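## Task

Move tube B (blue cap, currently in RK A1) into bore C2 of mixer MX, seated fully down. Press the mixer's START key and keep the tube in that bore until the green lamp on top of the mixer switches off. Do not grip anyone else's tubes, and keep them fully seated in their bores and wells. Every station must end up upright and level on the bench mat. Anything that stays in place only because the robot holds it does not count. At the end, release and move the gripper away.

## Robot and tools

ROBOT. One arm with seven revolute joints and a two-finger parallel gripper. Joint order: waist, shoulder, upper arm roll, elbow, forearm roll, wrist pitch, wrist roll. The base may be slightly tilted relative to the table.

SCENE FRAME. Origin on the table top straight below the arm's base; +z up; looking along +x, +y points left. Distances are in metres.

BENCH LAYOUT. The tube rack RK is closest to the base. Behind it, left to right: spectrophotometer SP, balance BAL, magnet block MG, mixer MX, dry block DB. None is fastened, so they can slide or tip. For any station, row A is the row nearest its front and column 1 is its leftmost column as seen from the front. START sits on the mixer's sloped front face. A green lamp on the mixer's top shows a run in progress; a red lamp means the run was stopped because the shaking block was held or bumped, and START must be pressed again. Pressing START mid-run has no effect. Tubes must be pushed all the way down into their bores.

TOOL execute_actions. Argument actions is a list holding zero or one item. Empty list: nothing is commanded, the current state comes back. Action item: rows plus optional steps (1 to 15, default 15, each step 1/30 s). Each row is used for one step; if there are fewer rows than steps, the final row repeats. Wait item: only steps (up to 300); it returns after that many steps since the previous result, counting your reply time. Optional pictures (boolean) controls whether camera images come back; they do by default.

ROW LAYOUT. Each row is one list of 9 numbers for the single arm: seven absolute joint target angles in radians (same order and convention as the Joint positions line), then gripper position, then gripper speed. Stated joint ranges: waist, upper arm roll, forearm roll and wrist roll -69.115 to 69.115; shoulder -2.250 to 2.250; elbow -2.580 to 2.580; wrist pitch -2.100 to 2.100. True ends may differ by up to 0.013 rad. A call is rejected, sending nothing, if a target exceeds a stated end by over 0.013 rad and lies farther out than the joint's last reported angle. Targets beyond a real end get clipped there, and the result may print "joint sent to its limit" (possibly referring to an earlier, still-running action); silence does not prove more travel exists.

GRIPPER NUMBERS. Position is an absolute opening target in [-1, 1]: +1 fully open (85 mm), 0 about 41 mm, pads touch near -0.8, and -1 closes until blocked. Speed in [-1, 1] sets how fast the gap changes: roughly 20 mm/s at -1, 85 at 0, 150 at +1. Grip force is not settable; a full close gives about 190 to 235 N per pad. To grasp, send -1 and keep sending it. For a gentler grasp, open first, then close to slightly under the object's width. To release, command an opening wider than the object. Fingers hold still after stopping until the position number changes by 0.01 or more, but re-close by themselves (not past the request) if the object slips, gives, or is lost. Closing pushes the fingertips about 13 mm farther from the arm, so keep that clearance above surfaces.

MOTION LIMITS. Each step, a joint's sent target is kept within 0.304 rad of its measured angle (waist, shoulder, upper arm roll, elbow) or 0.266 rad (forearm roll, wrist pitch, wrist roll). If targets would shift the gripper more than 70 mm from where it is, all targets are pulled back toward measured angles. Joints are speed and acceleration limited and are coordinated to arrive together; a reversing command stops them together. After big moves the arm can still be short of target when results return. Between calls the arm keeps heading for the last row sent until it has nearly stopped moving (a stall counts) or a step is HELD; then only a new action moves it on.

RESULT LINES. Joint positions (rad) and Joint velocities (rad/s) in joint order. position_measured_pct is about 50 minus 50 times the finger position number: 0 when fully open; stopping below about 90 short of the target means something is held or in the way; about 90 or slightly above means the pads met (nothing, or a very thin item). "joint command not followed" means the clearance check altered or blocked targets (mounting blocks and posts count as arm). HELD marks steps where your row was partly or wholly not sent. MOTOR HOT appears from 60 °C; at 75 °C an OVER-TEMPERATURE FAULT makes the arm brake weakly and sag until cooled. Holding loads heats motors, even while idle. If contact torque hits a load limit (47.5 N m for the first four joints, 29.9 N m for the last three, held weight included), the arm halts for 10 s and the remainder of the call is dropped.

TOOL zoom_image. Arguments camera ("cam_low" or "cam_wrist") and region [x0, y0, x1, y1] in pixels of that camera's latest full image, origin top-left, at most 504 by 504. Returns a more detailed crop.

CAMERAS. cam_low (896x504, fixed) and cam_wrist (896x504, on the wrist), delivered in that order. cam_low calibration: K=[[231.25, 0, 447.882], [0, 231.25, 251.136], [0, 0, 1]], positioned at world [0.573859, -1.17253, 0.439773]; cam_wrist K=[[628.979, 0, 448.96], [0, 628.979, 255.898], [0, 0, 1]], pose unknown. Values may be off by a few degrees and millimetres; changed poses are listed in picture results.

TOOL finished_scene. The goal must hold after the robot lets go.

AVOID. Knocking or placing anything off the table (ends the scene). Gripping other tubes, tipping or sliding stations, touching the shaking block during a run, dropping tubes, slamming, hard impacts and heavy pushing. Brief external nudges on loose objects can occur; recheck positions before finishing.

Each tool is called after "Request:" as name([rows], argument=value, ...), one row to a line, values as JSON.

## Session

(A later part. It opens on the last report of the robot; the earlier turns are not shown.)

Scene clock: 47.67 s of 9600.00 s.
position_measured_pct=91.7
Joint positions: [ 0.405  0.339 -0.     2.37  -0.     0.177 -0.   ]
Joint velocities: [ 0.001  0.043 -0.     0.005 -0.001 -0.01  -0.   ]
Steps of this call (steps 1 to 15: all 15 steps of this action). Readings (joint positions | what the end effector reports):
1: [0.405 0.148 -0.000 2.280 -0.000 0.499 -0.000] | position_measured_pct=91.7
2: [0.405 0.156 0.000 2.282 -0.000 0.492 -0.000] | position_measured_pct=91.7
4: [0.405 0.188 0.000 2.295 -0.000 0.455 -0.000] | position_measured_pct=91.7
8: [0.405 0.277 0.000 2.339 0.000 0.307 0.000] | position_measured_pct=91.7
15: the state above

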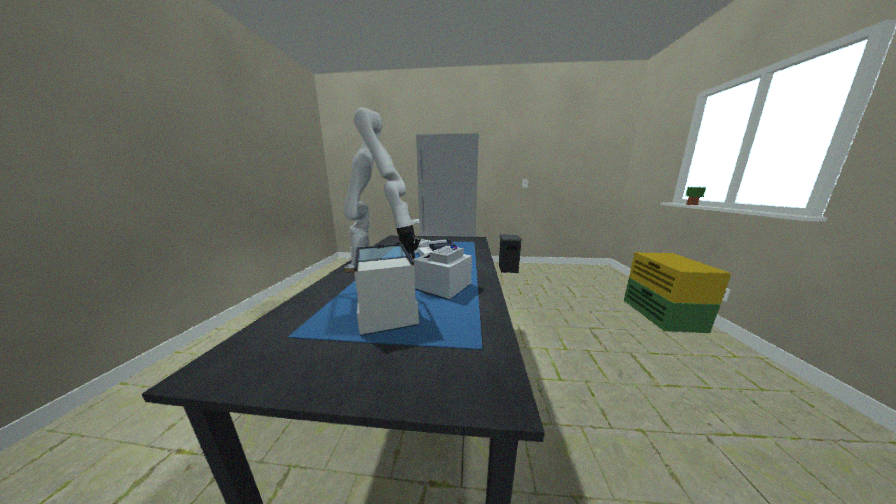

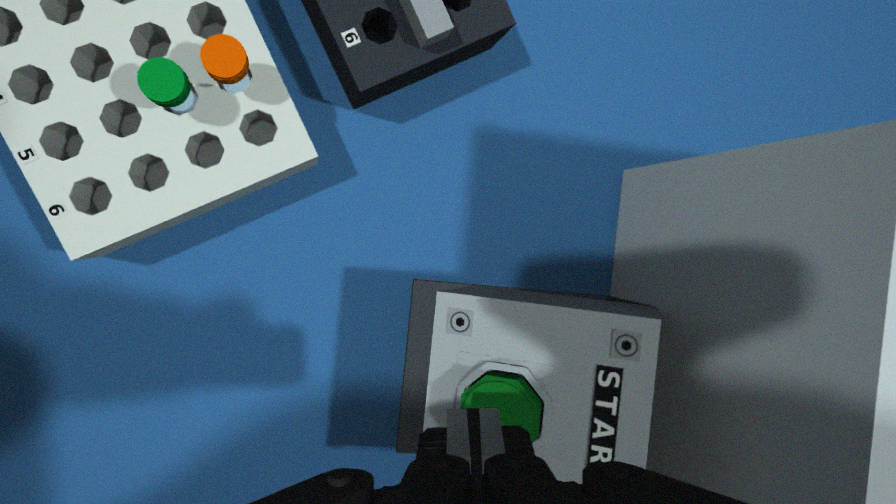

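Request:
execute_actions([
  {"rows":[[0.405,0.42,0,2.35,0,0.122,0,-1,0]]},
], pictures=false)

Request:
execute_actions([
  {"rows":[[0.405,0.448,0,2.35,0,0.094,0,-1,0]]},
], pictures=false)

Request:
execute_actions([
  {"rows":[[0.405,0.344,0,2.371,0,0.177,0,-1,0]]},
], pictures=false)

Request:
execute_actions([
  {"rows":[[0.405,0.1,0,2.28,0,0.5,0,-1,0]]},
], pictures=false)

Request:
execute_actions([
  {"rows":[[0.5,-0.1,0,2.1,0,0.8,0,-1,0]]},
])

Request:
execute_actions([
  {"steps":300},
], pictures=false)

Request:
execute_actions([
  {"steps":150},
])

Scene clock: 52.70 s of 9600.00 s.
position_measured_pct=91.7
Joint positions: [0.405 0.418 0.    2.35  0.    0.122 0.   ]
Joint velocities: [ 0.001  0.004 -0.001 -0.002  0.    -0.001 -0.   ]
Steps of this call (steps 1 to 15: the robot went on to your last target; steps 16 to 136: nothing new was sent; steps 137 to 151: all 15 steps of this action). Readings (joint positions | what the end effector reports):
137: [0.405 0.346 0.000 2.371 -0.000 0.176 0.000] | position_measured_pct=91.7
138: [0.405 0.353 0.000 2.369 0.000 0.173 0.000] | position_measured_pct=91.7
140: [0.405 0.383 0.000 2.362 0.000 0.154 0.000] | position_measured_pct=91.7
144: [0.405 0.415 -0.000 2.351 -0.000 0.123 -0.000] | position_measured_pct=91.7
151: the state above

Scene clock: 53.20 s of 9600.00 s.
position_measured_pct=91.7
Joint positions: [ 0.405  0.438  0.     2.352 -0.     0.097 -0.   ]
Joint velocities: [-0.    -0.     0.001  0.    -0.001 -0.001 -0.002]
Steps of this call (steps 1 to 15: all 15 steps of this action). Readings (joint positions | what the end effector reports):
1: [0.405 0.420 0.000 2.350 0.000 0.121 0.000] | position_measured_pct=91.7
2: [0.405 0.427 0.000 2.349 0.000 0.115 0.000] | position_measured_pct=91.7
4: [0.405 0.440 0.000 2.349 0.000 0.100 -0.000] | position_measured_pct=91.7
8: [0.405 0.438 0.000 2.352 -0.000 0.097 -0.000] | position_measured_pct=91.7
15: the state above

Scene clock: 53.70 s of 9600.00 s.
position_measured_pct=91.7
Joint positions: [ 0.405  0.345  0.     2.371 -0.     0.177 -0.   ]
Joint velocities: [-0.001 -0.011  0.    -0.001 -0.001 -0.001  0.   ]
Steps of this call (steps 1 to 15: all 15 steps of this action). Readings (joint positions | what the end effector reports):
1: [0.405 0.437 0.000 2.352 -0.000 0.097 -0.000] | position_measured_pct=91.7
2: [0.405 0.432 0.000 2.353 -0.000 0.100 -0.000] | position_measured_pct=91.7
4: [0.405 0.406 -0.000 2.359 -0.000 0.120 -0.000] | position_measured_pct=91.7
8: [0.405 0.351 0.000 2.370 0.000 0.172 0.000] | position_measured_pct=91.7
15: the state above

Scene clock: 54.20 s of 9600.00 s.
position_measured_pct=91.7
Joint positions: [0.405 0.108 0.    2.28  0.    0.499 0.   ]
Joint velocities: [-0.001 -0.051 -0.001 -0.003 -0.001  0.027 -0.001]
Steps of this call (steps 1 to 15: all 15 steps of this action). Readings (joint positions | what the end effector reports):
1: [0.405 0.343 -0.000 2.371 0.000 0.178 0.000] | position_measured_pct=91.7
2: [0.405 0.336 -0.000 2.368 0.000 0.184 0.000] | position_measured_pct=91.7
4: [0.405 0.305 -0.000 2.358 0.000 0.213 0.000] | position_measured_pct=91.7
8: [0.405 0.200 -0.000 2.317 -0.000 0.345 -0.000] | position_measured_pct=91.7
15: the state above

Scene clock: 54.70 s of 9600.00 s.
position_measured_pct=91.7
Joint positions: [ 0.497 -0.095  0.     2.1    0.     0.8   -0.   ]
Joint velocities: [ 0.021 -0.041 -0.005 -0.002 -0.002  0.011 -0.001]
Steps of this call (steps 1 to 15: all 15 steps of this action). Readings (joint positions | what the end effector reports):
1: [0.406 0.104 -0.000 2.280 -0.000 0.501 0.000] | position_measured_pct=91.7
2: [0.409 0.096 -0.000 2.275 -0.000 0.509 0.000] | position_measured_pct=91.7
4: [0.424 0.064 -0.001 2.251 -0.000 0.545 0.000] | position_measured_pct=91.7
8: [0.470 -0.034 -0.000 2.161 -0.000 0.691 -0.000] | position_measured_pct=91.7
15: the state above

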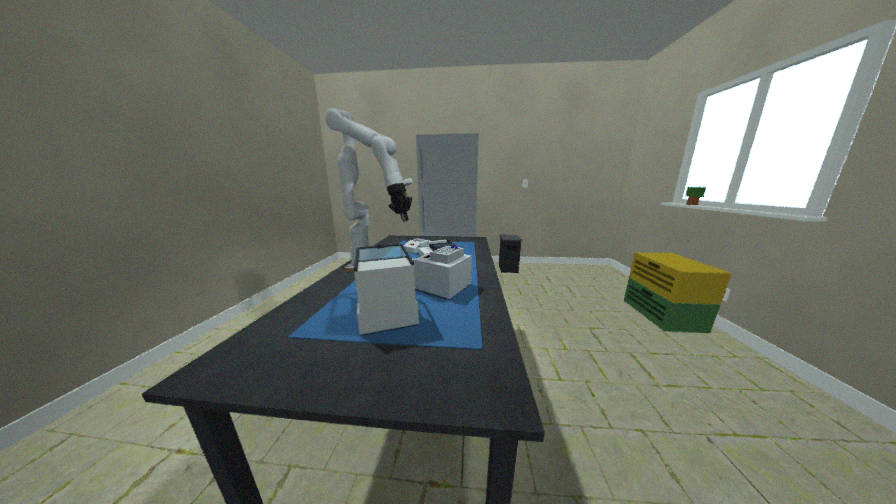

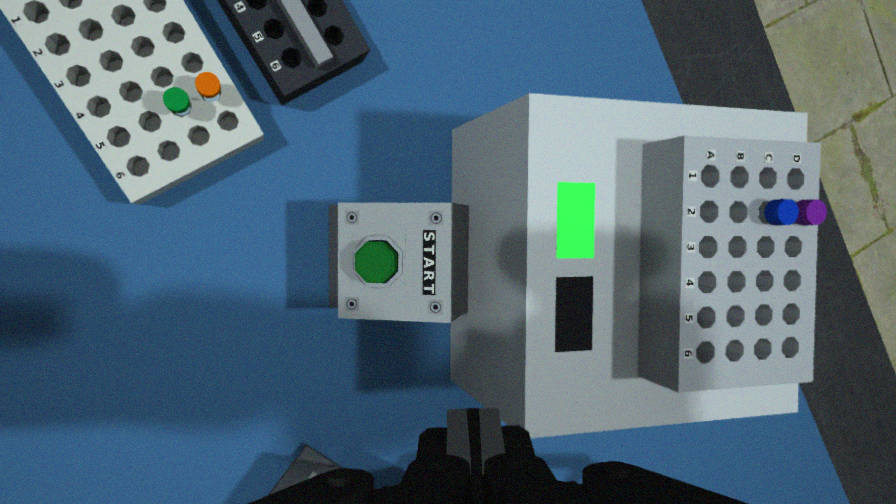

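Scene clock: 64.70 s of 9600.00 s.
position_measured_pct=91.7
Joint positions: [ 0.5 -0.1  0.   2.1  0.   0.8  0. ]
Joint velocities: [ 0.001  0.001 -0.001 -0.001  0.    -0.001  0.   ]
Steps of this call (steps 1 to 15: the robot went on to your last target; steps 16 to 300: nothing new was sent). Readings (joint positions | what the end effector reports):
1: [0.498 -0.096 0.000 2.100 0.000 0.800 -0.000] | position_measured_pct=91.7
2: [0.499 -0.097 0.000 2.100 0.000 0.800 -0.000] | position_measured_pct=91.7
4: [0.499 -0.099 0.000 2.100 0.000 0.800 0.000] | position_measured_pct=91.7
8: [0.500 -0.100 0.000 2.100 0.000 0.800 -0.000] | position_measured_pct=91.7
300: the state above
The arm was judged still, so your last target was given up. Only a new action makes it travel on or press farther. Fingers that are still opening or closing keep moving.

Scene clock: 69.70 s of 9600.00 s.
position_measured_pct=91.7
Joint positions: [ 0.5 -0.1 -0.   2.1  0.   0.8 -0. ]
Joint velocities: [ 0.001  0.    -0.     0.001 -0.003  0.001  0.002]
Steps of this call (steps 1 to 150: nothing new was sent). Readings (joint positions | what the end effector reports):
1: [0.500 -0.100 0.000 2.100 0.000 0.800 0.000] | position_measured_pct=91.7
2: [0.500 -0.100 0.000 2.100 0.000 0.800 -0.000] | position_measured_pct=91.7
4: [0.500 -0.100 0.000 2.100 -0.000 0.800 0.000] | position_measured_pct=91.7
8: [0.500 -0.100 0.000 2.100 0.000 0.800 0.000] | position_measured_pct=91.7
150: the state above

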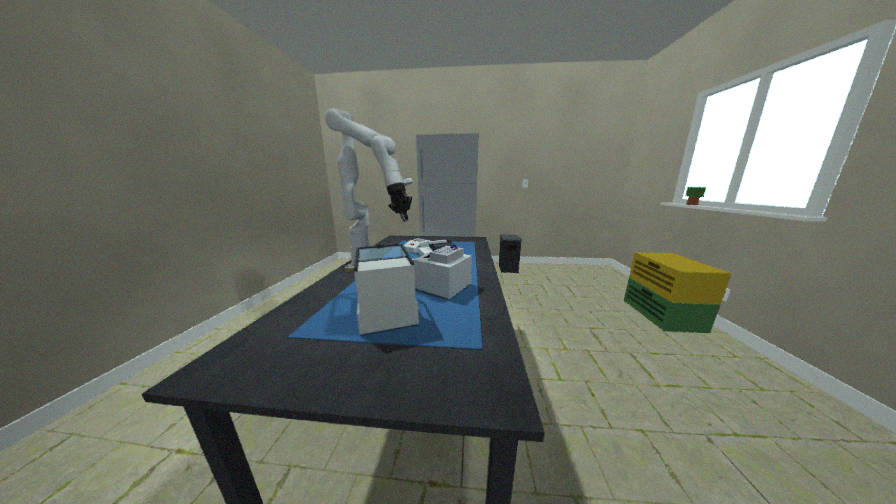

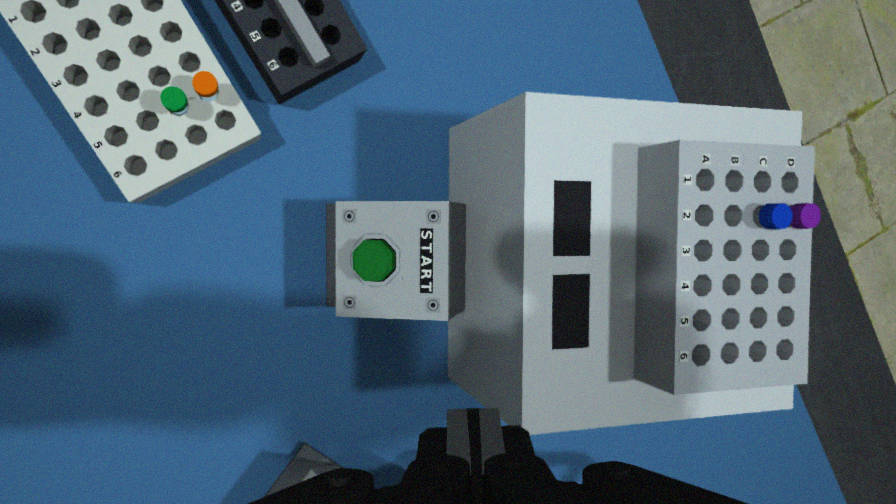

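Request:
finished_scene(scene=2)

The scene is finished: the task was done.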